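# Hang the glass beaker on the drying rack peg

## Task

Pick up the inverted glass beaker from the shelved bench by the door and place it onto one of the pegs of the drying rack standing on the shelved bench by the window, pushed on far enough that the peg alone supports it. The beaker must never touch the floor, must not drop more than a few centimetres and must not be knocked hard, since any of these breaks or fails it. Finish by opening the gripper and backing away; the result only counts if the beaker stays hung without the robot holding it. The robot must not tip over or be left leaning.

## Robot and tools

Robot: a Hello Robot Stretch 3. It has one arm only. A two-wheeled base carries a vertical mast; a lift slides up and down the mast, and the arm telescopes sideways out to the robot's right. The gripper cannot move forward along the robot on its own: to shift it forward or back you drive the base. The base measures 0.33 m front to back and 0.34 m across. It spins in place about the point halfway between the drive wheels, which lies 0.05 m behind its front edge. With the arm pulled in and the wrist folded, spinning sweeps a radius of 0.28 m; an unfolded, level gripper reaches past that circle. The base cannot move sideways.

Frames: the base frame has its origin on the floor between the drive wheels, x ahead, y to the left, z up. hand_pose is reported in it, located where the closed fingertips meet. With all wrist joints at zero, that hand frame has x up, y pointing back along the arm toward the mast, and z toward the rear. The odometry frame is the base frame as it was when the scene began; base_odometry counts wheel rotation, so wheel slip shows up as travel. Heading is positive leftward, within -3.142 to 3.142.

execute_actions: argument "actions" is a list holding one action (or none, which just reports state and pictures). Argument "cameras" picks head_camera, nav_camera, wrist_camera or "all"; omitted or null means all, [] means none. An action may contain "base", "joints", both, plus optional "contact_limits"; its motions begin together.
- "base" holds exactly one command, each a relative offset from where the base last measured itself: {"translate_m": d}, metres, -1 to 1, positive forward; or {"rotate_rad": d}, radians, -3.2 to 3.2, positive counter-clockwise seen from above.
- "joints" is one object keyed by joint name, each value an absolute target (not an offset): lift_m 0 to 1.1 m (arm height on mast); arm_m 0 to 0.52 m (extension); wrist_yaw_rad -1.345 to 4.42 (0 along the arm, positive turns toward the front, 3.0 is folded over the base); wrist_pitch_rad -1.57 to 0.451 (0 level, negative tips fingertips down); wrist_roll_rad -2.911 to 2.911 (0 has fingers side by side, level); gripper_m -0.089 to 0.179 (larger is more open; the true fingertip gap is 0.007 less near closed and 0.025 less fully open, and zero below 0.007); head_pan_rad -3.953 to 1.73 (0 forward, positive left, -1.57 looks along the arm); head_tilt_rad -1.53 to 0.419 (negative looks down). Tolerances for done: lift and arm ±0.004, yaw and roll ±0.02, pitch ±0.05, gripper ±0.004, head ±0.02.
- "contact_limits" currently accepts only arm_m: an effort percentage, 1 to 100, at which arm motion halts with contact_stop (negative sense when retracting). Smaller is gentler, but too small halts immediately. It also caps holding force until the next action; values above the maximum are clipped.
Any unknown key or out-of-range number gets the whole call rejected with no motion. Omitted joints or base may keep driving to an earlier target. No action runs longer than 15 s. If a result reports a stop, the remaining execute_actions, wait and finished_scene calls in that same reply are skipped.

wait: {"seconds": 0 to 10}; commands nothing and returns the usual state and images.
zoom_image: {"camera": name, "region": [x0, y0, x1, y1]} in pixels of that camera's newest full image, top-left origin, at most 504 by 504.
finished_scene: {"scene": number}; ends the scene for good once the last command has been held, and reports success.

Results: base_status and joint_status tell how each motion ended. done means reached (for the base, wheels turned the commanded amount even if slipping). off_target means it stopped short and may still push. After contact_stop, time_out or torque_fault the old target is dropped; arm and lift go slack after contact_stop until commanded again, so a loaded slack lift may sink, and closing fingers on a surface can push it up. on_its_own covers uncommanded parts; its "held at" is a target, not a position. motor_effort is percent of maximum, positive toward larger joint values, peak in brackets; readings carry a fixed bias and noise. Wheel effort positive means pushing forward. A wrist servo pushed hard for several seconds shuts off for 10 s (torque_fault) and goes limp.
lidar_m: 12 distances in metres for 30-degree sectors, first straight ahead and going counter-clockwise (4th left, 7th behind, 10th right); "-" is nothing seen. The scan plane is 0.17 m high, range 0.15 to 12 m, it ignores glass and the robot, and can be blocked by the mast or a low lift. wrist_depth_mm and head_depth_mm are 7x7 grids of median depth from the top left (head grid is in the rotated image); glass is omitted. base_tilt is in degrees, forward and right positive, with a fixed offset of up to about 4 degrees. turned_by_wheels and turned_by_imu give rotation since the previous result.

Gripping: command gripper_m below the object's width to squeeze; to release, go at least 0.02 above where contact occurred. Neither reading nor status proves a grasp. Over-squeezing trips a stall guard that weakens grip; resend a different value to squeeze again. The beaker is glass, so lidar and depth grids will not see it; rely on images.

Cautions: fold or unfold the wrist only with lift_m between 0.32 and 0.95, wrist_pitch_rad -0.4 and roll near 0; once folded the lift may drop to 0.25. Yaw below -0.4 needs pitch -0.5 or lower. Fast base motion (0.30 m/s, 1.9 rad/s) needs lift below 0.30, arm below 0.03 and yaw above 2.54; otherwise 0.10 m/s and 0.63 rad/s. Pushing an immovable object with the gripper above about 0.45 m, repeated pushes, high contact limits, driving while hooked on something, or snagging furniture (especially reversing) can tip the robot: reverse in small steps, free the gripper, and lower the lift to about 0.2 if it stays tilted. Loose objects may occasionally get nudged. The robot keeps its last command while you compose a reply. Avoid drops, slams and hard pushes.

Each tool is called after "Call:" by a JSON object that holds its "op" and its "data".

## Session

Call:
{"op": "execute_actions", "data": {"actions": []}}

Scene clock: 0.00 s.
base_odometry: x=+0.000 y=+0.000 heading=+0.000 (m, m, rad; odometry frame)
turned_by_wheels: +0.000 (rad since the last result)
turned_by_imu: +0.000 (rad since the last result)
base_tilt: forward=+3.1 right=-0.8 (deg)
lidar_m: 1.62 1.58 1.59 1.53 1.70 1.09 1.09 1.35 1.90 2.05 2.51 1.61
head_depth_mm: 2078 1794 1808 2109 2090 1514 1522 / 2100 1852 1851 2174 1928 1562 1569 / 2117 1927 1917 2237 2143 1621 1622 / 2126 1991 1983 2302 2155 1670 1669 / 2139 2049 2050 2406 2195 1731 1734 / 2160 2489 2121 2485 2033 1795 1804 / 2165 2600 2609 2595 2601 2582 2136
base_status: not commanded
joint_positions: lift_m=+0.543 arm_m=+0.001 wrist_yaw_rad=+3.118 wrist_pitch_rad=-0.467 wrist_roll_rad=+0.013 gripper_m=+0.037 head_pan_rad=-0.018 head_tilt_rad=-0.016
joint_status: not commanded
motor_effort: left_wheel=+0 right_wheel=-2 lift_m=+20 arm_m=-1 wrist_yaw_rad=+0 wrist_pitch_rad=+6 wrist_roll_rad=+0 gripper_m=+0 head_pan_rad=+0 head_tilt_rad=+2 (%)
hand_pose: x=-0.0162 y=+0.0725 z=+0.5450 quat_wxyz=(+0.173, +0.694, +0.155, +0.682) (m; base frame)
wrist_depth_mm: - - - - - - - / - - - - - - - / - - - - - - - / - - - - - - - / 947 952 916 945 - 967 927 / 812 786 813 799 825 808 814 / 706 691 679 701 675 698 694
pictures: head_camera (sideways: a quarter turn clockwise sets it upright), nav_camera (sideways: a quarter turn counterclockwise sets it upright), wrist_camera
Images, in order (width x height): head_camera 896x504, nav_camera 672x504, wrist_camera 644x364.

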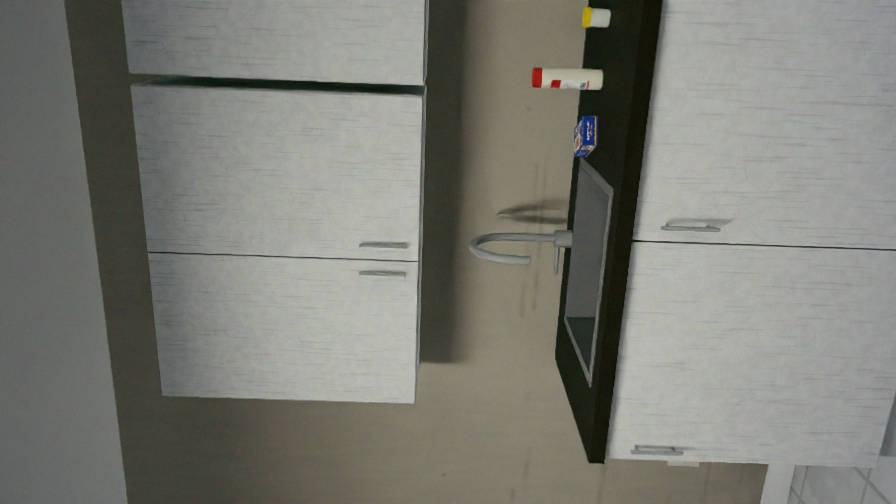

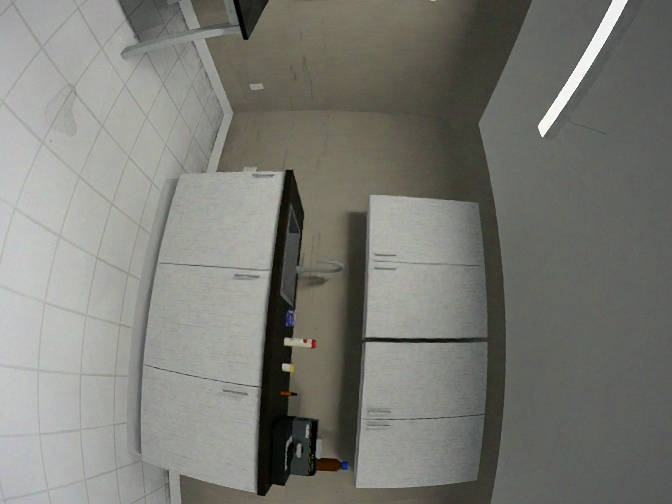

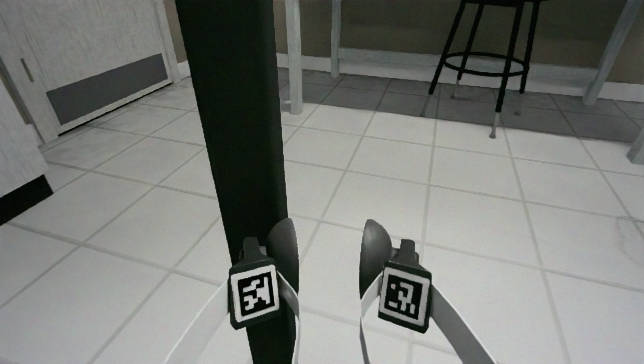

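Call:
{"op": "execute_actions", "data": {"actions": [{"joints": {"head_pan_rad": 1.5, "head_tilt_rad": -0.3}}], "cameras": ["head_camera", "nav_camera"]}}

Scene clock: 1.50 s.
base_odometry: x=+0.000 y=+0.000 heading=+0.000 (m, m, rad; odometry frame)
turned_by_wheels: +0.000 (rad since the last result)
turned_by_imu: +0.000 (rad since the last result)
base_tilt: forward=+3.0 right=-0.9 (deg)
lidar_m: 1.62 1.58 1.59 1.53 1.70 1.09 1.09 1.34 1.90 2.05 2.51 1.61
head_depth_mm: 1848 1941 2017 1963 1574 2018 1639 / 1878 1972 2074 1930 2242 2000 1638 / 1922 2033 2122 1913 2355 2067 1627 / 1953 2059 2193 1890 2406 2062 1621 / 2043 2146 2280 1863 2470 1978 1619 / 2112 2208 2341 2459 2557 1979 1608 / 2159 2275 2398 2552 2630 2034 1606
base_status: not commanded
joint_positions: lift_m=+0.543 arm_m=+0.001 wrist_yaw_rad=+3.118 wrist_pitch_rad=-0.467 wrist_roll_rad=+0.013 gripper_m=+0.037 head_pan_rad=+1.493 head_tilt_rad=-0.296
joint_status: all done
motor_effort: left_wheel=+0(0) right_wheel=+0(1) lift_m=+22(21) arm_m=-1(0) wrist_yaw_rad=+0(0) wrist_pitch_rad=+6(6) wrist_roll_rad=+0(0) gripper_m=+0(0) head_pan_rad=+5(61) head_tilt_rad=-3(29) (%)
hand_pose: x=-0.0162 y=+0.0725 z=+0.5450 quat_wxyz=(+0.173, +0.694, +0.155, +0.682) (m; base frame)
wrist_depth_mm: - - - - - - - / - - - - - - - / - - - - - - - / - - - - - - - / 976 962 967 951 - 951 933 / 793 801 832 801 824 789 805 / 703 685 687 712 679 694 705
pictures: head_camera (sideways: a quarter turn clockwise sets it upright), nav_camera (sideways: a quarter turn counterclockwise sets it upright)
Images, in order (width x height): head_camera 896x504, nav_camera 672x504.

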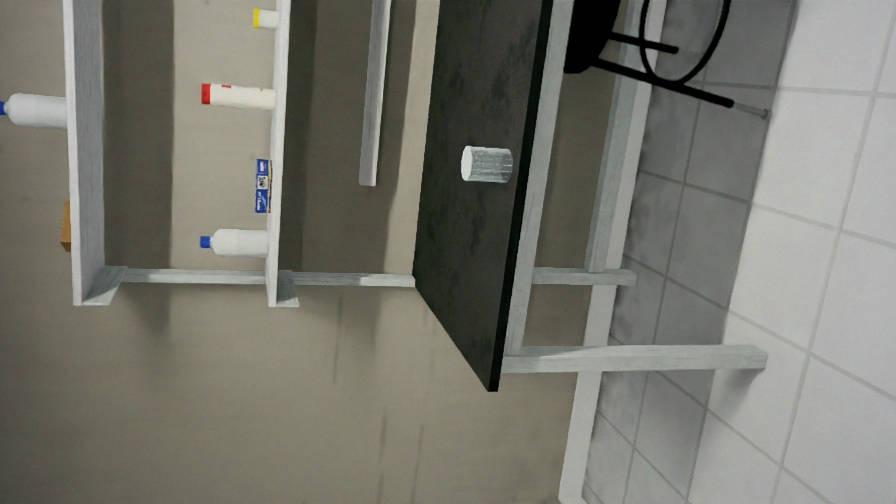

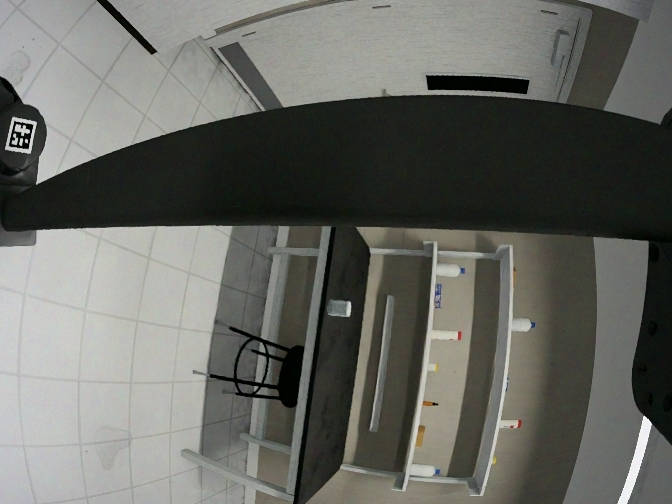

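Found the beaker. Now look for the rack.

Call:
{"op": "execute_actions", "data": {"actions": [{"joints": {"head_pan_rad": -1.7, "head_tilt_rad": -0.25}}], "cameras": ["head_camera", "nav_camera"]}}

Scene clock: 3.70 s.
base_odometry: x=+0.000 y=+0.000 heading=+0.000 (m, m, rad; odometry frame)
turned_by_wheels: +0.000 (rad since the last result)
turned_by_imu: +0.000 (rad since the last result)
base_tilt: forward=+3.0 right=-1.0 (deg)
lidar_m: 1.62 1.58 1.59 1.53 1.70 1.09 1.09 1.34 1.90 2.06 2.51 1.61
head_depth_mm: 2223 2334 2419 2355 2635 2217 1713 / 2277 2339 2157 2167 2689 2206 1702 / 2328 2110 2153 2107 2779 2195 1688 / 2343 2452 2563 2694 2793 2195 1679 / 2415 2537 2626 2741 2859 2150 1683 / 2493 2599 2706 2138 2865 2144 1672 / 2542 2692 2826 2955 3017 2144 1657
base_status: not commanded
joint_positions: lift_m=+0.543 arm_m=+0.001 wrist_yaw_rad=+3.118 wrist_pitch_rad=-0.467 wrist_roll_rad=+0.013 gripper_m=+0.037 head_pan_rad=-1.693 head_tilt_rad=-0.261
joint_status: all done
motor_effort: left_wheel=+0(0) right_wheel=-1(1) lift_m=+20(21) arm_m=-1(1) wrist_yaw_rad=+0(0) wrist_pitch_rad=+6(6) wrist_roll_rad=+0(0) gripper_m=+0(0) head_pan_rad=-5(62) head_tilt_rad=+8(13) (%)
hand_pose: x=-0.0162 y=+0.0725 z=+0.5450 quat_wxyz=(+0.173, +0.694, +0.155, +0.682) (m; base frame)
wrist_depth_mm: - - - - - - - / - - - - - - - / - - - - - - - / - - - - - - - / 938 932 949 945 - 971 919 / 794 800 817 816 829 805 805 / 693 701 671 701 688 701 693
pictures: head_camera (sideways: a quarter turn clockwise sets it upright), nav_camera (sideways: a quarter turn counterclockwise sets it upright)
Images, in order (width x height): head_camera 896x504, nav_camera 672x504.

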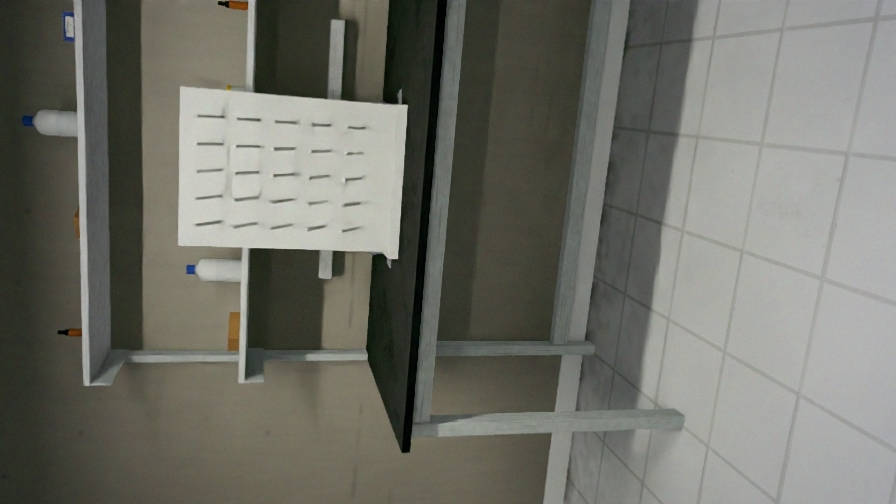

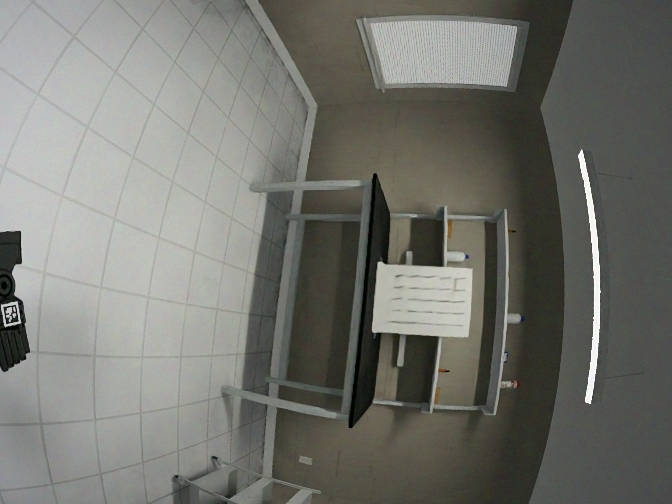

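Call:
{"op": "zoom_image", "data": {"camera": "head_camera", "region": [160, 60, 440, 280]}}

Region (160, 60, 440, 280) of head_camera's 896x504 image, scaled by 1.800, with more detail than that image has; it fills the top 396 rows of this view, and the rest is white.

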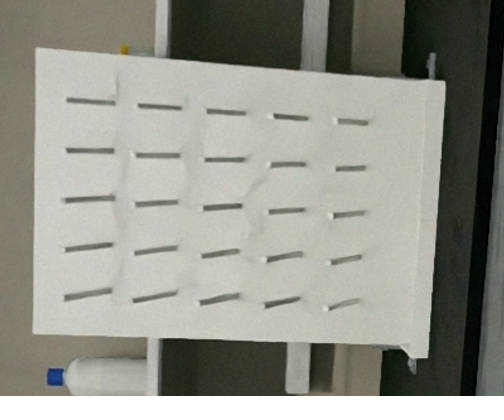

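Call:
{"op": "execute_actions", "data": {"actions": [{"base": {"rotate_rad": 1.458}, "joints": {"lift_m": 0.28, "head_pan_rad": -0.2, "head_tilt_rad": -0.5}}], "cameras": ["head_camera"]}}

Call:
{"op": "execute_actions", "data": {"actions": [{"base": {"translate_m": 0.95}, "joints": {"head_tilt_rad": -0.7}}], "cameras": ["head_camera", "nav_camera"]}}

Scene clock: 11.17 s.
base_odometry: x=+0.000 y=+0.000 heading=+1.458 (m, m, rad; odometry frame)
turned_by_wheels: +1.458 (rad since the last result)
turned_by_imu: +1.443 (rad since the last result)
base_tilt: forward=+3.1 right=-1.0 (deg)
lidar_m: 1.53 1.82 1.09 1.09 1.29 1.84 2.06 2.06 1.62 1.61 1.81 1.49
head_depth_mm: 1820 2001 1781 2305 2096 1664 1381 / 1847 1996 1761 1770 2027 1669 1371 / 1860 1991 1742 1761 2067 1658 1376 / 1817 2002 1739 2396 2004 1649 1372 / 1888 2010 1713 2421 2061 1635 1365 / 1855 2057 1695 2382 2044 1642 1369 / 1841 2032 1684 2424 1973 1632 1359
base_status: done
joint_positions: lift_m=+0.280 arm_m=+0.001 wrist_yaw_rad=+3.118 wrist_pitch_rad=-0.467 wrist_roll_rad=+0.013 gripper_m=+0.037 head_pan_rad=-0.207 head_tilt_rad=-0.494
joint_status: all done
motor_effort: left_wheel=-2(8) right_wheel=+1(7) lift_m=+14(18) arm_m=+0(1) wrist_yaw_rad=+0(0) wrist_pitch_rad=+6(6) wrist_roll_rad=+0(0) gripper_m=+0(0) head_pan_rad=+4(61) head_tilt_rad=-4(31) (%)
hand_pose: x=-0.0162 y=+0.0724 z=+0.2822 quat_wxyz=(+0.173, +0.694, +0.155, +0.682) (m; base frame)
wrist_depth_mm: - - - - - 950 901 / - - - - - - - / 894 925 - 899 924 922 894 / 714 694 709 710 719 718 712 / 587 579 587 580 600 580 591 / 492 512 - - - 486 495 / 431 - - - 417 435 425
pictures: head_camera (sideways: a quarter turn clockwise sets it upright)
Images, in order (width x height): head_camera 896x504.

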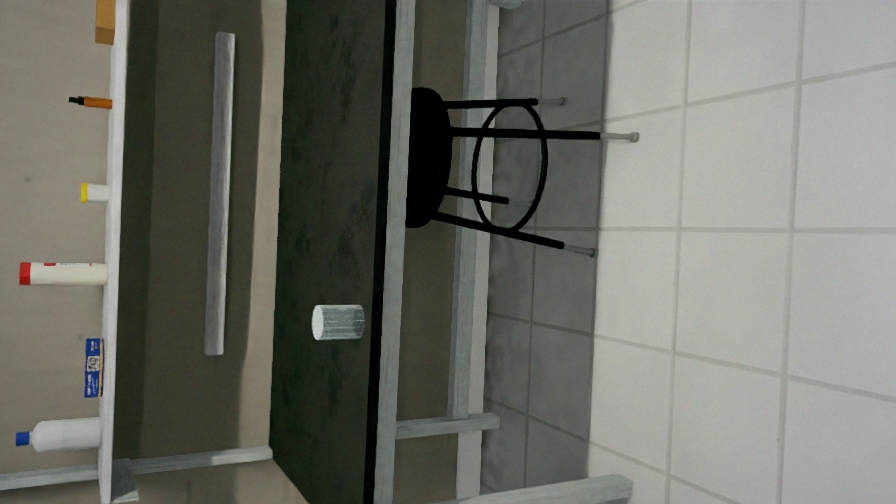

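Scene clock: 16.17 s.
base_odometry: x=+0.107 y=+0.944 heading=+1.458 (m, m, rad; odometry frame)
turned_by_wheels: +0.000 (rad since the last result)
turned_by_imu: +0.008 (rad since the last result)
base_tilt: forward=+3.1 right=-0.8 (deg)
lidar_m: 1.12 0.63 1.32 0.98 1.01 1.81 2.97 2.16 1.81 1.07 0.71 0.69
head_depth_mm: 1063 1181 1083 841 687 1396 1233 / 1070 1189 1079 837 684 1363 1234 / 1070 1194 1074 834 683 1413 1230 / 1075 1196 1066 831 681 1413 1228 / 1080 1206 1065 830 678 1406 1222 / 1084 1208 1056 826 695 1410 1217 / 1091 1199 1054 823 693 1411 1219
base_status: done
joint_positions: lift_m=+0.280 arm_m=+0.001 wrist_yaw_rad=+3.118 wrist_pitch_rad=-0.467 wrist_roll_rad=+0.013 gripper_m=+0.037 head_pan_rad=-0.207 head_tilt_rad=-0.692
joint_status: all done
motor_effort: left_wheel=-2(8) right_wheel=+1(8) lift_m=+14(14) arm_m=-1(1) wrist_yaw_rad=+0(0) wrist_pitch_rad=+6(6) wrist_roll_rad=+0(0) gripper_m=+0(1) head_pan_rad=+4(4) head_tilt_rad=-6(27) (%)
hand_pose: x=-0.0162 y=+0.0724 z=+0.2822 quat_wxyz=(+0.173, +0.694, +0.155, +0.682) (m; base frame)
wrist_depth_mm: - - - - - - - / - - - - - - - / 910 898 - 909 929 904 913 / 720 706 728 700 720 715 703 / 583 578 574 585 603 587 576 / 496 504 - - - 487 486 / 439 - - - 418 426 428
pictures: head_camera (sideways: a quarter turn clockwise sets it upright), nav_camera (sideways: a quarter turn counterclockwise sets it upright)
Images, in order (width x height): head_camera 896x504, nav_camera 672x504.

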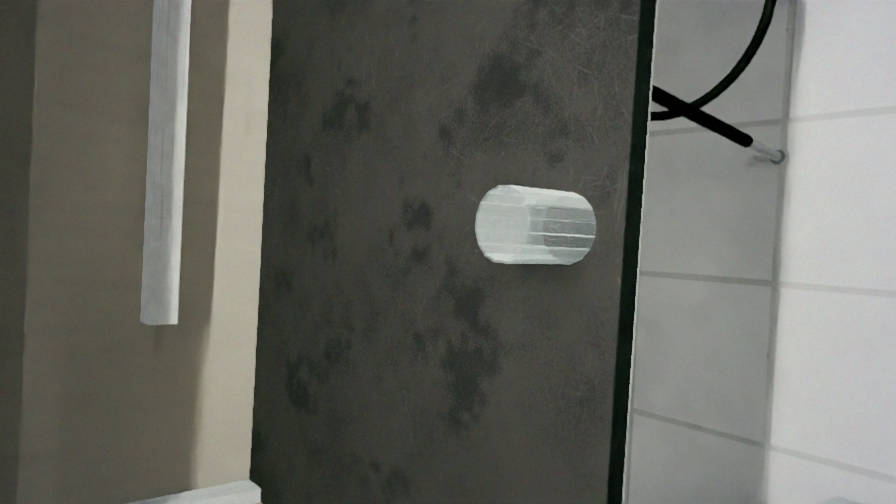

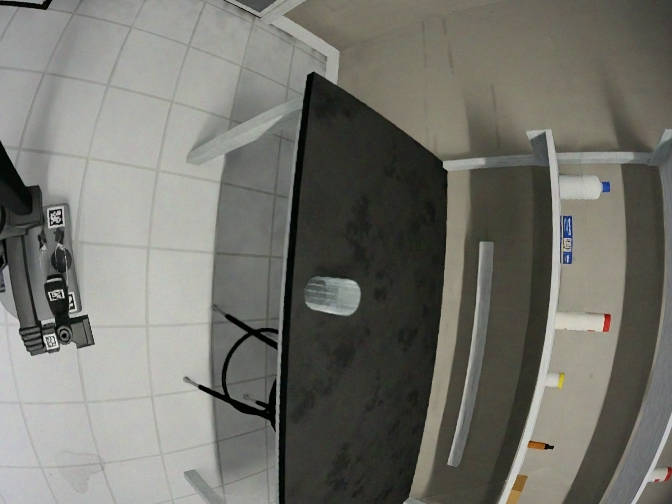

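Call:
{"op": "execute_actions", "data": {"actions": [{"base": {"translate_m": -0.15}, "joints": {"lift_m": 0.42, "wrist_pitch_rad": -0.4}}], "cameras": []}}

Call:
{"op": "execute_actions", "data": {"actions": [{"base": {"rotate_rad": 1.35}, "joints": {"lift_m": 0.85, "wrist_yaw_rad": 0.0, "head_pan_rad": -1.57, "head_tilt_rad": -0.75, "gripper_m": 0.15}}]}}

Scene clock: 20.50 s.
base_odometry: x=+0.090 y=+0.795 heading=+1.458 (m, m, rad; odometry frame)
turned_by_wheels: +0.000 (rad since the last result)
turned_by_imu: -0.001 (rad since the last result)
base_tilt: forward=+3.1 right=-0.9 (deg)
lidar_m: 1.26 0.76 1.35 0.96 1.04 1.78 2.83 2.13 1.78 1.77 0.82 0.81
head_depth_mm: 1189 1306 1079 841 1556 1392 1239 / 1197 1317 1080 837 1370 1419 1233 / 1205 1322 1074 832 1595 1405 1229 / 1207 1324 1068 830 1633 1413 1223 / 1202 1331 1062 828 1623 1410 1224 / 1217 1326 1060 824 1623 1408 1222 / 1225 1313 1050 823 1612 1403 1217
base_status: done
joint_positions: lift_m=+0.420 arm_m=+0.001 wrist_yaw_rad=+3.118 wrist_pitch_rad=-0.421 wrist_roll_rad=+0.013 gripper_m=+0.037 head_pan_rad=-0.207 head_tilt_rad=-0.693
joint_status: all done
motor_effort: left_wheel=-1(11) right_wheel=+0(5) lift_m=+27(29) arm_m=-1(1) wrist_yaw_rad=-1(0) wrist_pitch_rad=+8(10) wrist_roll_rad=+0(0) gripper_m=-1(1) head_pan_rad=+4(5) head_tilt_rad=-5(5) (%)
hand_pose: x=-0.0160 y=+0.0784 z=+0.4315 quat_wxyz=(+0.157, +0.697, +0.139, +0.685) (m; base frame)
wrist_depth_mm: - - - 953 - - - / - - - - - - - / - - - - - - - / - - - - - - - / 810 819 815 816 836 835 825 / 696 688 692 691 710 699 674 / 588 599 572 584 583 593 588
pictures: none
No camera images: the call's "cameras" was empty. Leave "cameras" out to get every camera's image.

Scene clock: 25.23 s.
base_odometry: x=+0.090 y=+0.795 heading=+2.808 (m, m, rad; odometry frame)
turned_by_wheels: +1.350 (rad since the last result)
turned_by_imu: +1.336 (rad since the last result)
base_tilt: forward=+3.0 right=-0.8 (deg)
lidar_m: 0.98 0.96 1.30 2.63 3.36 1.85 1.78 1.11 0.81 0.82 0.76 1.41
head_depth_mm: 1178 1291 994 814 1579 - - / 1182 1297 989 812 1549 1441 - / 1184 1301 984 810 1668 - - / 1190 1308 977 809 1647 1389 1202 / 1209 1299 976 828 1638 1376 1200 / 1239 1296 970 829 1597 1366 1198 / 1229 1284 963 823 1585 1338 1195
base_status: done
joint_positions: lift_m=+0.850 arm_m=+0.001 wrist_yaw_rad=+0.001 wrist_pitch_rad=-0.421 wrist_roll_rad=+0.013 gripper_m=+0.150 head_pan_rad=-1.563 head_tilt_rad=-0.741
joint_status: all done
motor_effort: left_wheel=-1(6) right_wheel=+2(7) lift_m=+26(27) arm_m=-1(1) wrist_yaw_rad=-1(2) wrist_pitch_rad=+8(9) wrist_roll_rad=+0(0) gripper_m=+0(91) head_pan_rad=-5(63) head_tilt_rad=-6(18) (%)
hand_pose: x=-0.0212 y=-0.3695 z=+0.8616 quat_wxyz=(+0.687, +0.147, -0.696, -0.149) (m; base frame)
wrist_depth_mm: - - - - - - - / - 804 814 845 834 852 835 / 547 553 553 553 548 557 568 / 435 417 413 415 411 415 418 / 547 - - - 663 463 - / 600 - - - - - - / - - - - - - -
pictures: head_camera (sideways: a quarter turn clockwise sets it upright), nav_camera (sideways: a quarter turn counterclockwise sets it upright), wrist_camera
Images, in order (width x height): head_camera 896x504, nav_camera 672x504, wrist_camera 644x364.

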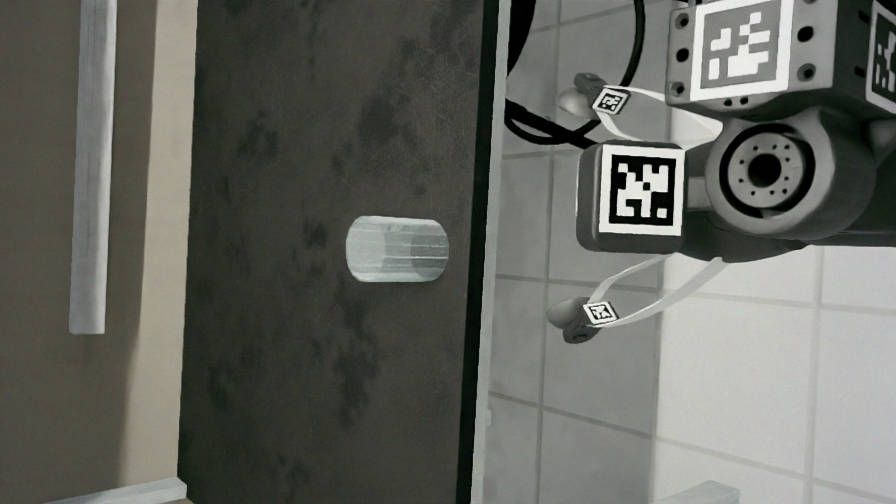

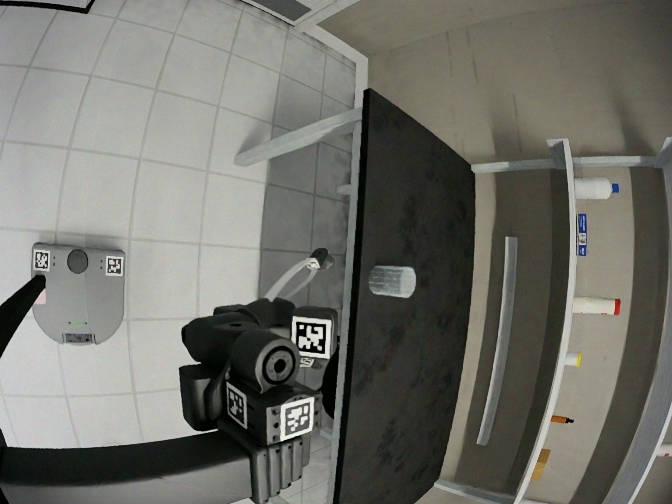

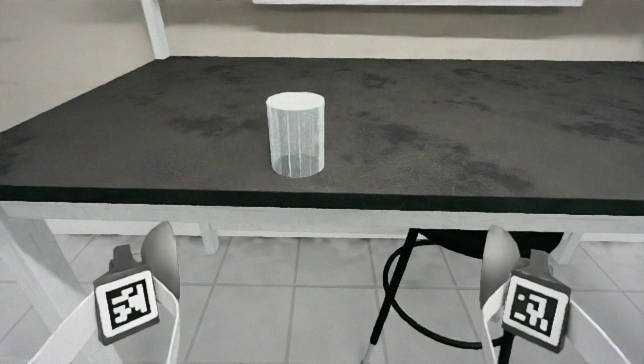

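Call:
{"op": "execute_actions", "data": {"actions": [{"base": {"translate_m": 0.04}, "joints": {"lift_m": 0.86, "wrist_pitch_rad": -0.65, "arm_m": 0.18}}], "cameras": ["head_camera", "wrist_camera"]}}

Scene clock: 29.17 s.
base_odometry: x=+0.052 y=+0.808 heading=+2.808 (m, m, rad; odometry frame)
turned_by_wheels: +0.000 (rad since the last result)
turned_by_imu: +0.000 (rad since the last result)
base_tilt: forward=+3.1 right=-0.8 (deg)
lidar_m: 0.98 0.92 1.25 3.25 3.38 1.89 1.81 1.15 0.83 0.83 0.74 1.36
head_depth_mm: 1178 1294 1007 - 1539 1385 1208 / 1179 1300 1024 - 1507 1377 1208 / 1185 1299 982 - 1526 1380 1201 / 1188 1299 977 795 1580 1379 1203 / 1213 1302 975 828 1602 1370 1199 / 1236 1297 970 824 1595 1364 1199 / 1219 1265 967 823 1591 1308 1194
base_status: done
joint_positions: lift_m=+0.860 arm_m=+0.180 wrist_yaw_rad=+0.001 wrist_pitch_rad=-0.661 wrist_roll_rad=+0.013 gripper_m=+0.150 head_pan_rad=-1.563 head_tilt_rad=-0.741
joint_status: all done
motor_effort: left_wheel=-2(3) right_wheel=+2(6) lift_m=+27(28) arm_m=+6(8) wrist_yaw_rad=-1(1) wrist_pitch_rad=+4(7) wrist_roll_rad=+0(0) gripper_m=-1(1) head_pan_rad=-5(5) head_tilt_rad=-6(6) (%)
hand_pose: x=-0.0215 y=-0.5120 z=+0.8220 quat_wxyz=(+0.665, +0.228, -0.673, -0.231) (m; base frame)
wrist_depth_mm: 523 517 532 525 524 515 516 / 413 413 411 406 408 411 409 / 337 340 337 339 340 339 339 / 289 286 286 287 289 287 287 / - 271 273 270 266 263 264 / 528 - - - - - - / 867 858 910 882 947 899 907
pictures: head_camera (sideways: a quarter turn clockwise sets it upright), wrist_camera
Images, in order (width x height): head_camera 896x504, wrist_camera 644x364.

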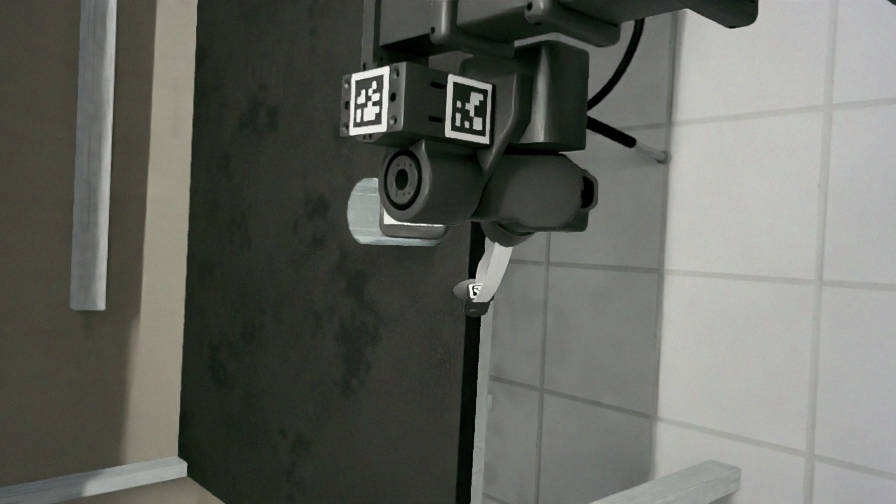

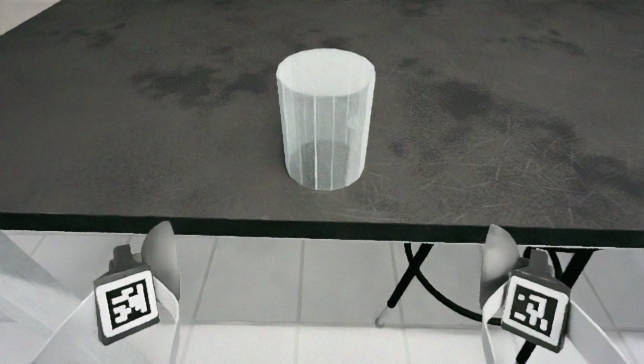

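Call:
{"op": "execute_actions", "data": {"actions": [{"joints": {"lift_m": 0.85, "arm_m": 0.29}}], "cameras": ["head_camera", "wrist_camera"]}}

Scene clock: 32.07 s.
base_odometry: x=+0.052 y=+0.808 heading=+2.808 (m, m, rad; odometry frame)
turned_by_wheels: +0.000 (rad since the last result)
turned_by_imu: +0.000 (rad since the last result)
base_tilt: forward=+3.0 right=-0.9 (deg)
lidar_m: 0.98 0.92 1.25 3.25 3.38 1.89 1.81 1.15 0.83 0.83 0.74 1.36
head_depth_mm: 1175 1296 1067 - 1564 1355 1207 / 1177 1297 - 767 1537 1387 1205 / 1183 1305 - 770 1603 1371 1208 / 1187 1309 979 807 1603 1371 1200 / 1214 1301 977 828 1593 1371 1199 / 1235 1294 971 825 1600 1364 1197 / 1219 1269 967 822 1598 1312 1199
base_status: not commanded
joint_positions: lift_m=+0.850 arm_m=+0.290 wrist_yaw_rad=+0.001 wrist_pitch_rad=-0.662 wrist_roll_rad=+0.013 gripper_m=+0.150 head_pan_rad=-1.563 head_tilt_rad=-0.741
joint_status: all done
motor_effort: left_wheel=-2(2) right_wheel=+0(0) lift_m=+14(24) arm_m=+6(9) wrist_yaw_rad=-1(1) wrist_pitch_rad=+4(4) wrist_roll_rad=+0(0) gripper_m=-1(0) head_pan_rad=-5(5) head_tilt_rad=-6(6) (%)
hand_pose: x=-0.0215 y=-0.6219 z=+0.8127 quat_wxyz=(+0.665, +0.229, -0.673, -0.231) (m; base frame)
wrist_depth_mm: 507 493 503 496 504 499 498 / 390 394 390 388 394 393 393 / 324 322 321 324 318 325 323 / 274 272 272 274 275 274 275 / 239 244 239 237 238 245 239 / 211 - 209 210 210 211 210 / 190 185 188 190 189 187 189
pictures: head_camera (sideways: a quarter turn clockwise sets it upright), wrist_camera
Images, in order (width x height): head_camera 896x504, wrist_camera 644x364.

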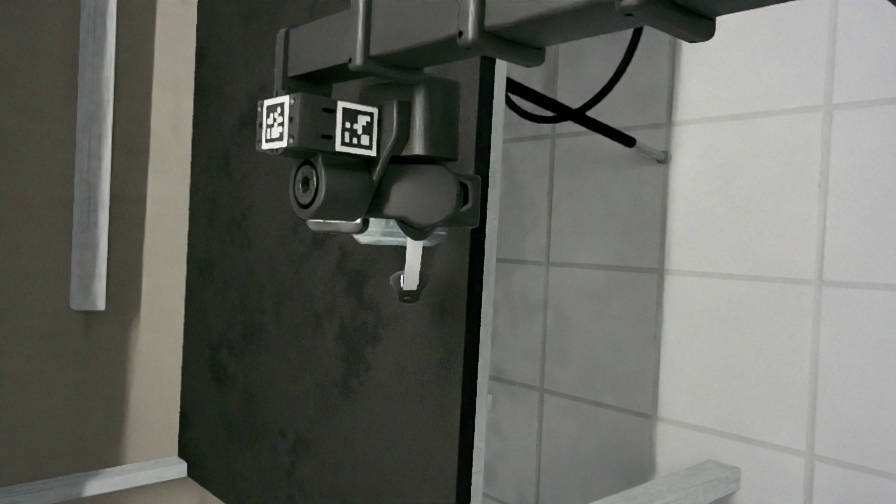

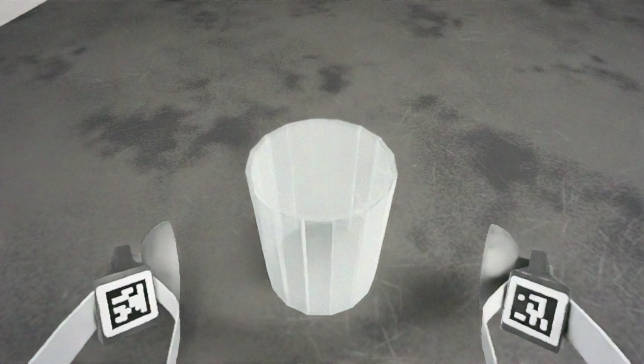

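Call:
{"op": "execute_actions", "data": {"actions": [{"joints": {"arm_m": 0.32, "gripper_m": 0.11}}], "cameras": ["head_camera", "wrist_camera"]}}

Scene clock: 33.90 s.
base_odometry: x=+0.052 y=+0.808 heading=+2.808 (m, m, rad; odometry frame)
turned_by_wheels: +0.000 (rad since the last result)
turned_by_imu: +0.000 (rad since the last result)
base_tilt: forward=+3.0 right=-0.9 (deg)
lidar_m: 0.98 0.92 1.25 3.23 3.37 1.89 1.81 1.15 0.83 0.83 0.74 1.36
head_depth_mm: 1176 1288 - - 1572 1358 1210 / 1184 1301 - 788 1535 1375 1205 / 1182 1304 - 768 1609 1375 1207 / 1198 1300 982 804 1610 1376 1202 / 1210 1297 976 828 1601 1370 1201 / 1234 1296 972 825 1583 1368 1200 / 1221 1265 969 824 1588 1307 1197
base_status: not commanded
joint_positions: lift_m=+0.850 arm_m=+0.320 wrist_yaw_rad=+0.001 wrist_pitch_rad=-0.662 wrist_roll_rad=+0.013 gripper_m=+0.110 head_pan_rad=-1.563 head_tilt_rad=-0.741
joint_status: all done
motor_effort: left_wheel=-2(2) right_wheel=+0(0) lift_m=+14(14) arm_m=+6(7) wrist_yaw_rad=+0(1) wrist_pitch_rad=+4(4) wrist_roll_rad=+1(0) gripper_m=+1(91) head_pan_rad=-5(5) head_tilt_rad=-6(6) (%)
hand_pose: x=-0.0215 y=-0.6519 z=+0.8127 quat_wxyz=(+0.665, +0.229, -0.673, -0.231) (m; base frame)
wrist_depth_mm: 496 495 502 491 492 496 502 / 392 388 388 387 389 388 393 / 322 322 322 325 324 322 323 / 271 275 273 273 273 276 274 / 238 237 238 240 238 239 239 / 212 213 210 212 211 213 211 / 187 186 190 190 189 186 188
pictures: head_camera (sideways: a quarter turn clockwise sets it upright), wrist_camera
Images, in order (width x height): head_camera 896x504, wrist_camera 644x364.

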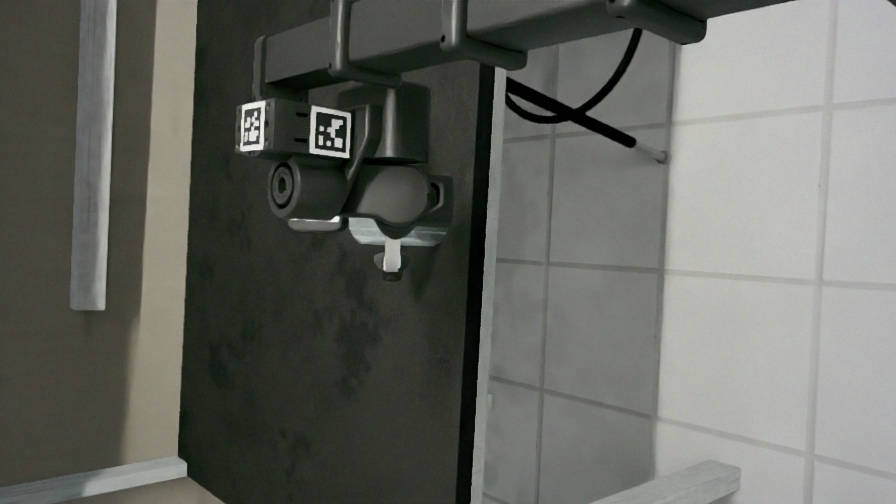

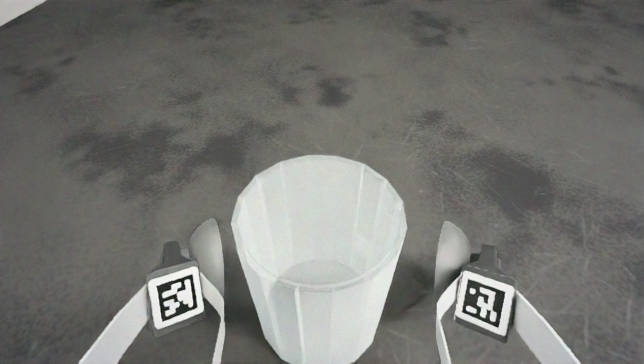

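Call:
{"op": "execute_actions", "data": {"actions": [{"joints": {"gripper_m": 0.04}}], "cameras": ["wrist_camera"]}}

Scene clock: 37.20 s.
base_odometry: x=+0.052 y=+0.808 heading=+2.808 (m, m, rad; odometry frame)
turned_by_wheels: +0.000 (rad since the last result)
turned_by_imu: +0.000 (rad since the last result)
base_tilt: forward=+3.0 right=-0.8 (deg)
lidar_m: 0.98 0.93 1.25 3.25 3.37 1.89 1.82 1.15 0.83 0.83 0.74 1.36
head_depth_mm: 1177 1296 - - 1572 1355 1210 / 1177 1300 - 789 1538 1382 1209 / 1185 1306 - 770 1616 1376 1201 / 1190 1312 982 806 1607 1374 1201 / 1211 1302 975 829 1598 1373 1201 / 1234 1293 973 826 1592 1360 1195 / 1218 1268 968 821 1596 1310 1195
base_status: not commanded
joint_positions: lift_m=+0.850 arm_m=+0.320 wrist_yaw_rad=+0.001 wrist_pitch_rad=-0.668 wrist_roll_rad=+0.013 gripper_m=+0.041 head_pan_rad=-1.563 head_tilt_rad=-0.741
joint_status: all done
motor_effort: left_wheel=-2(2) right_wheel=+0(1) lift_m=+14(14) arm_m=+6(7) wrist_yaw_rad=-1(1) wrist_pitch_rad=+7(7) wrist_roll_rad=+0(0) gripper_m=-17(100) head_pan_rad=-5(5) head_tilt_rad=-6(5) (%)
hand_pose: x=-0.0215 y=-0.6509 z=+0.8115 quat_wxyz=(+0.664, +0.231, -0.672, -0.233) (m; base frame)
wrist_depth_mm: 487 488 484 485 482 493 493 / 383 386 385 388 381 384 387 / 318 316 319 320 318 316 317 / 272 272 272 273 273 271 273 / 237 234 243 236 240 236 237 / 209 209 212 209 209 210 209 / 188 187 184 187 188 187 189
pictures: wrist_camera
Images, in order (width x height): wrist_camera 644x364.

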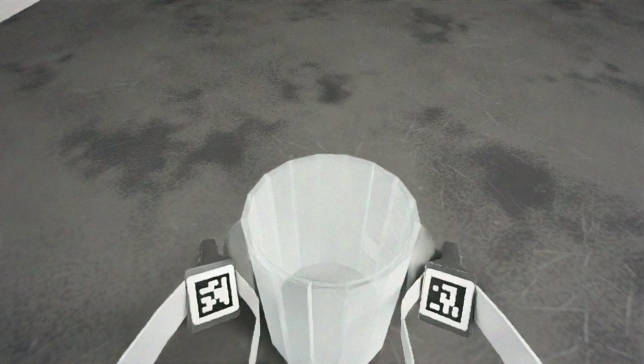

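Call:
{"op": "execute_actions", "data": {"actions": [{"joints": {"gripper_m": 0.025, "lift_m": 0.875}}], "cameras": ["wrist_camera"]}}

Scene clock: 38.47 s.
base_odometry: x=+0.052 y=+0.808 heading=+2.808 (m, m, rad; odometry frame)
turned_by_wheels: +0.000 (rad since the last result)
turned_by_imu: +0.000 (rad since the last result)
base_tilt: forward=+3.0 right=-0.8 (deg)
lidar_m: 0.98 0.92 1.25 3.25 3.37 1.89 1.82 1.14 0.83 0.83 0.74 1.36
head_depth_mm: 1174 1312 - 812 1618 1375 1208 / 1182 1322 - 800 1548 1377 1206 / 1186 1312 - 785 1608 1379 1199 / 1190 1307 980 807 1607 1375 1206 / 1211 1298 980 827 1603 1376 1206 / 1237 1296 971 825 1593 1364 1197 / 1223 1264 968 822 1591 1309 1197
base_status: not commanded
joint_positions: lift_m=+0.875 arm_m=+0.320 wrist_yaw_rad=+0.001 wrist_pitch_rad=-0.670 wrist_roll_rad=+0.013 gripper_m=+0.028 head_pan_rad=-1.563 head_tilt_rad=-0.741
joint_status: all done
motor_effort: left_wheel=-2(2) right_wheel=+0(1) lift_m=+27(28) arm_m=+6(6) wrist_yaw_rad=-1(1) wrist_pitch_rad=+8(8) wrist_roll_rad=+0(0) gripper_m=-2(84) head_pan_rad=-5(4) head_tilt_rad=-6(6) (%)
hand_pose: x=-0.0215 y=-0.6504 z=+0.8353 quat_wxyz=(+0.664, +0.231, -0.672, -0.234) (m; base frame)
wrist_depth_mm: 531 555 544 544 550 536 545 / 423 430 425 434 427 432 432 / 355 357 354 355 356 357 354 / 305 303 304 303 304 304 303 / 267 264 273 263 271 265 265 / 235 234 - 233 232 234 235 / 211 210 212 211 206 211 209
pictures: wrist_camera
Images, in order (width x height): wrist_camera 644x364.

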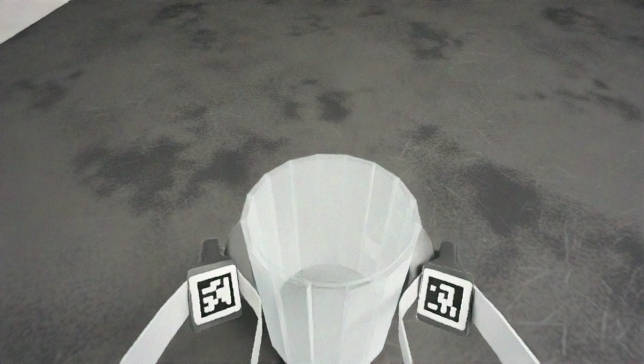

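Call:
{"op": "execute_actions", "data": {"actions": [{"joints": {"gripper_m": 0.038}}], "cameras": ["wrist_camera"]}}

Scene clock: 39.37 s.
base_odometry: x=+0.052 y=+0.808 heading=+2.808 (m, m, rad; odometry frame)
turned_by_wheels: +0.000 (rad since the last result)
turned_by_imu: +0.000 (rad since the last result)
base_tilt: forward=+2.9 right=-0.9 (deg)
lidar_m: 0.98 0.93 1.25 3.24 3.36 1.89 1.82 1.15 0.83 0.83 0.74 1.36
head_depth_mm: 1172 1314 - 814 1609 1385 1212 / 1182 1317 - 799 1544 1378 1205 / 1180 1313 - 783 1612 1371 1203 / 1194 1308 980 807 1602 1367 1198 / 1209 1305 974 828 1602 1369 1201 / 1235 1292 972 824 1600 1370 1197 / 1217 1263 971 824 1593 1305 1198
base_status: not commanded
joint_positions: lift_m=+0.875 arm_m=+0.320 wrist_yaw_rad=+0.001 wrist_pitch_rad=-0.670 wrist_roll_rad=+0.013 gripper_m=+0.039 head_pan_rad=-1.563 head_tilt_rad=-0.741
joint_status: all done
motor_effort: left_wheel=-2(2) right_wheel=+0(1) lift_m=+27(28) arm_m=+6(6) wrist_yaw_rad=+0(1) wrist_pitch_rad=+8(8) wrist_roll_rad=+0(0) gripper_m=-18(28) head_pan_rad=-5(5) head_tilt_rad=-7(6) (%)
hand_pose: x=-0.0215 y=-0.6504 z=+0.8353 quat_wxyz=(+0.664, +0.231, -0.672, -0.234) (m; base frame)
wrist_depth_mm: 529 541 541 543 545 552 549 / 432 431 432 425 429 433 426 / 357 354 357 356 356 353 356 / 303 303 302 304 302 305 302 / 263 265 272 264 269 264 267 / 233 233 235 234 233 234 233 / 210 211 210 210 207 210 210
pictures: wrist_camera
Images, in order (width x height): wrist_camera 644x364.

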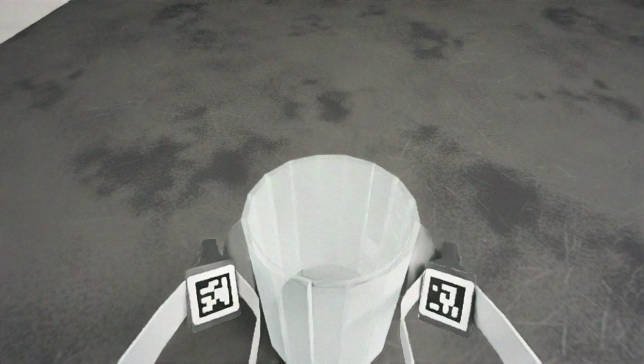

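Call:
{"op": "execute_actions", "data": {"actions": [{"base": {"rotate_rad": 1.745}, "joints": {"arm_m": 0.0, "lift_m": 0.92, "head_pan_rad": 0.0, "head_tilt_rad": -0.3}}]}}

Scene clock: 44.87 s.
base_odometry: x=+0.052 y=+0.808 heading=-1.731 (m, m, rad; odometry frame)
turned_by_wheels: +1.745 (rad since the last result)
turned_by_imu: +1.728 (rad since the last result)
base_tilt: forward=+3.1 right=-1.0 (deg)
lidar_m: 2.85 2.24 1.83 1.82 1.53 0.83 1.26 0.74 1.31 0.92 0.98 1.68
head_depth_mm: 2898 3058 3166 3335 2762 2035 1625 / 2952 3122 3207 3436 2817 2050 1609 / 2991 2873 2944 3482 2773 2037 1605 / 3067 2908 2928 3562 2757 2026 1590 / 3120 3269 3411 3622 2767 1999 1597 / 3185 3343 3469 3668 2743 2001 1587 / 3228 3439 3607 3739 2699 1998 1587
base_status: done
joint_positions: lift_m=+0.920 arm_m=+0.001 wrist_yaw_rad=+0.000 wrist_pitch_rad=-0.670 wrist_roll_rad=+0.013 gripper_m=+0.039 head_pan_rad=-0.007 head_tilt_rad=-0.310
joint_status: all done
motor_effort: left_wheel=-2(7) right_wheel=+2(7) lift_m=+27(28) arm_m=-6(8) wrist_yaw_rad=+0(1) wrist_pitch_rad=+8(8) wrist_roll_rad=+0(0) gripper_m=-18(18) head_pan_rad=+5(61) head_tilt_rad=+6(40) (%)
hand_pose: x=-0.0215 y=-0.3316 z=+0.8802 quat_wxyz=(+0.664, +0.231, -0.672, -0.234) (m; base frame)
wrist_depth_mm: 755 694 667 - - 902 880 / 843 809 727 - - - - / - 894 858 - - - - / - - - - - - - / - - - - - - - / - - - - - - - / 953 967 970 954 927 962 946
pictures: head_camera (sideways: a quarter turn clockwise sets it upright), nav_camera (sideways: a quarter turn counterclockwise sets it upright), wrist_camera
Images, in order (width x height): head_camera 896x504, nav_camera 672x504, wrist_camera 644x364.

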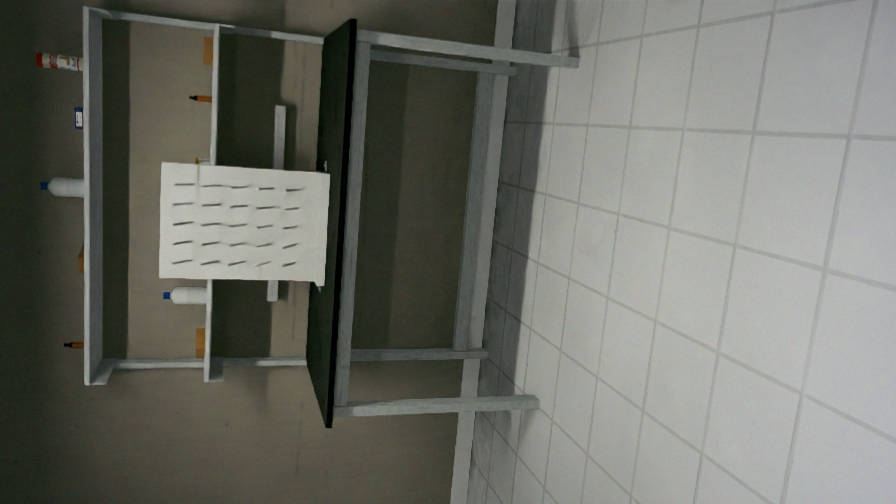

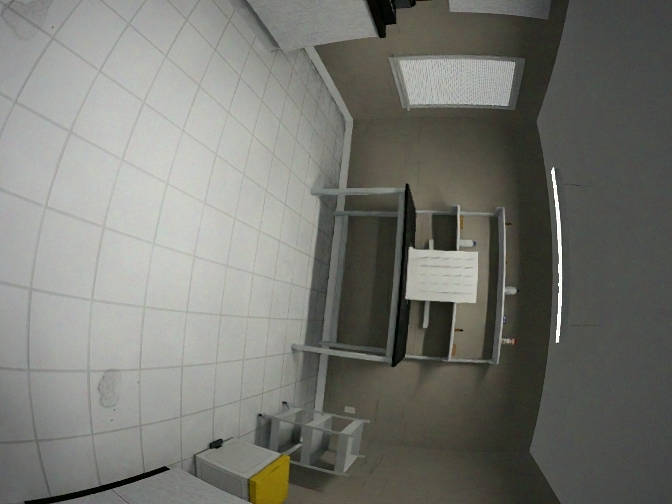

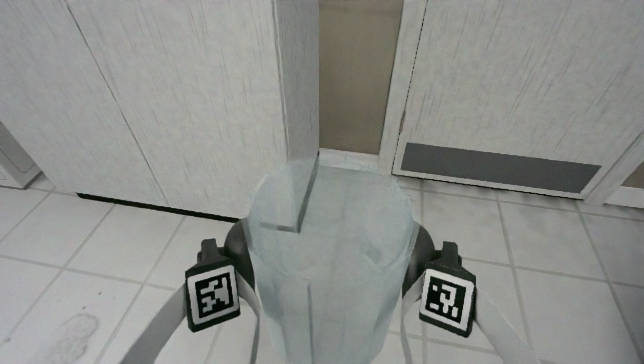

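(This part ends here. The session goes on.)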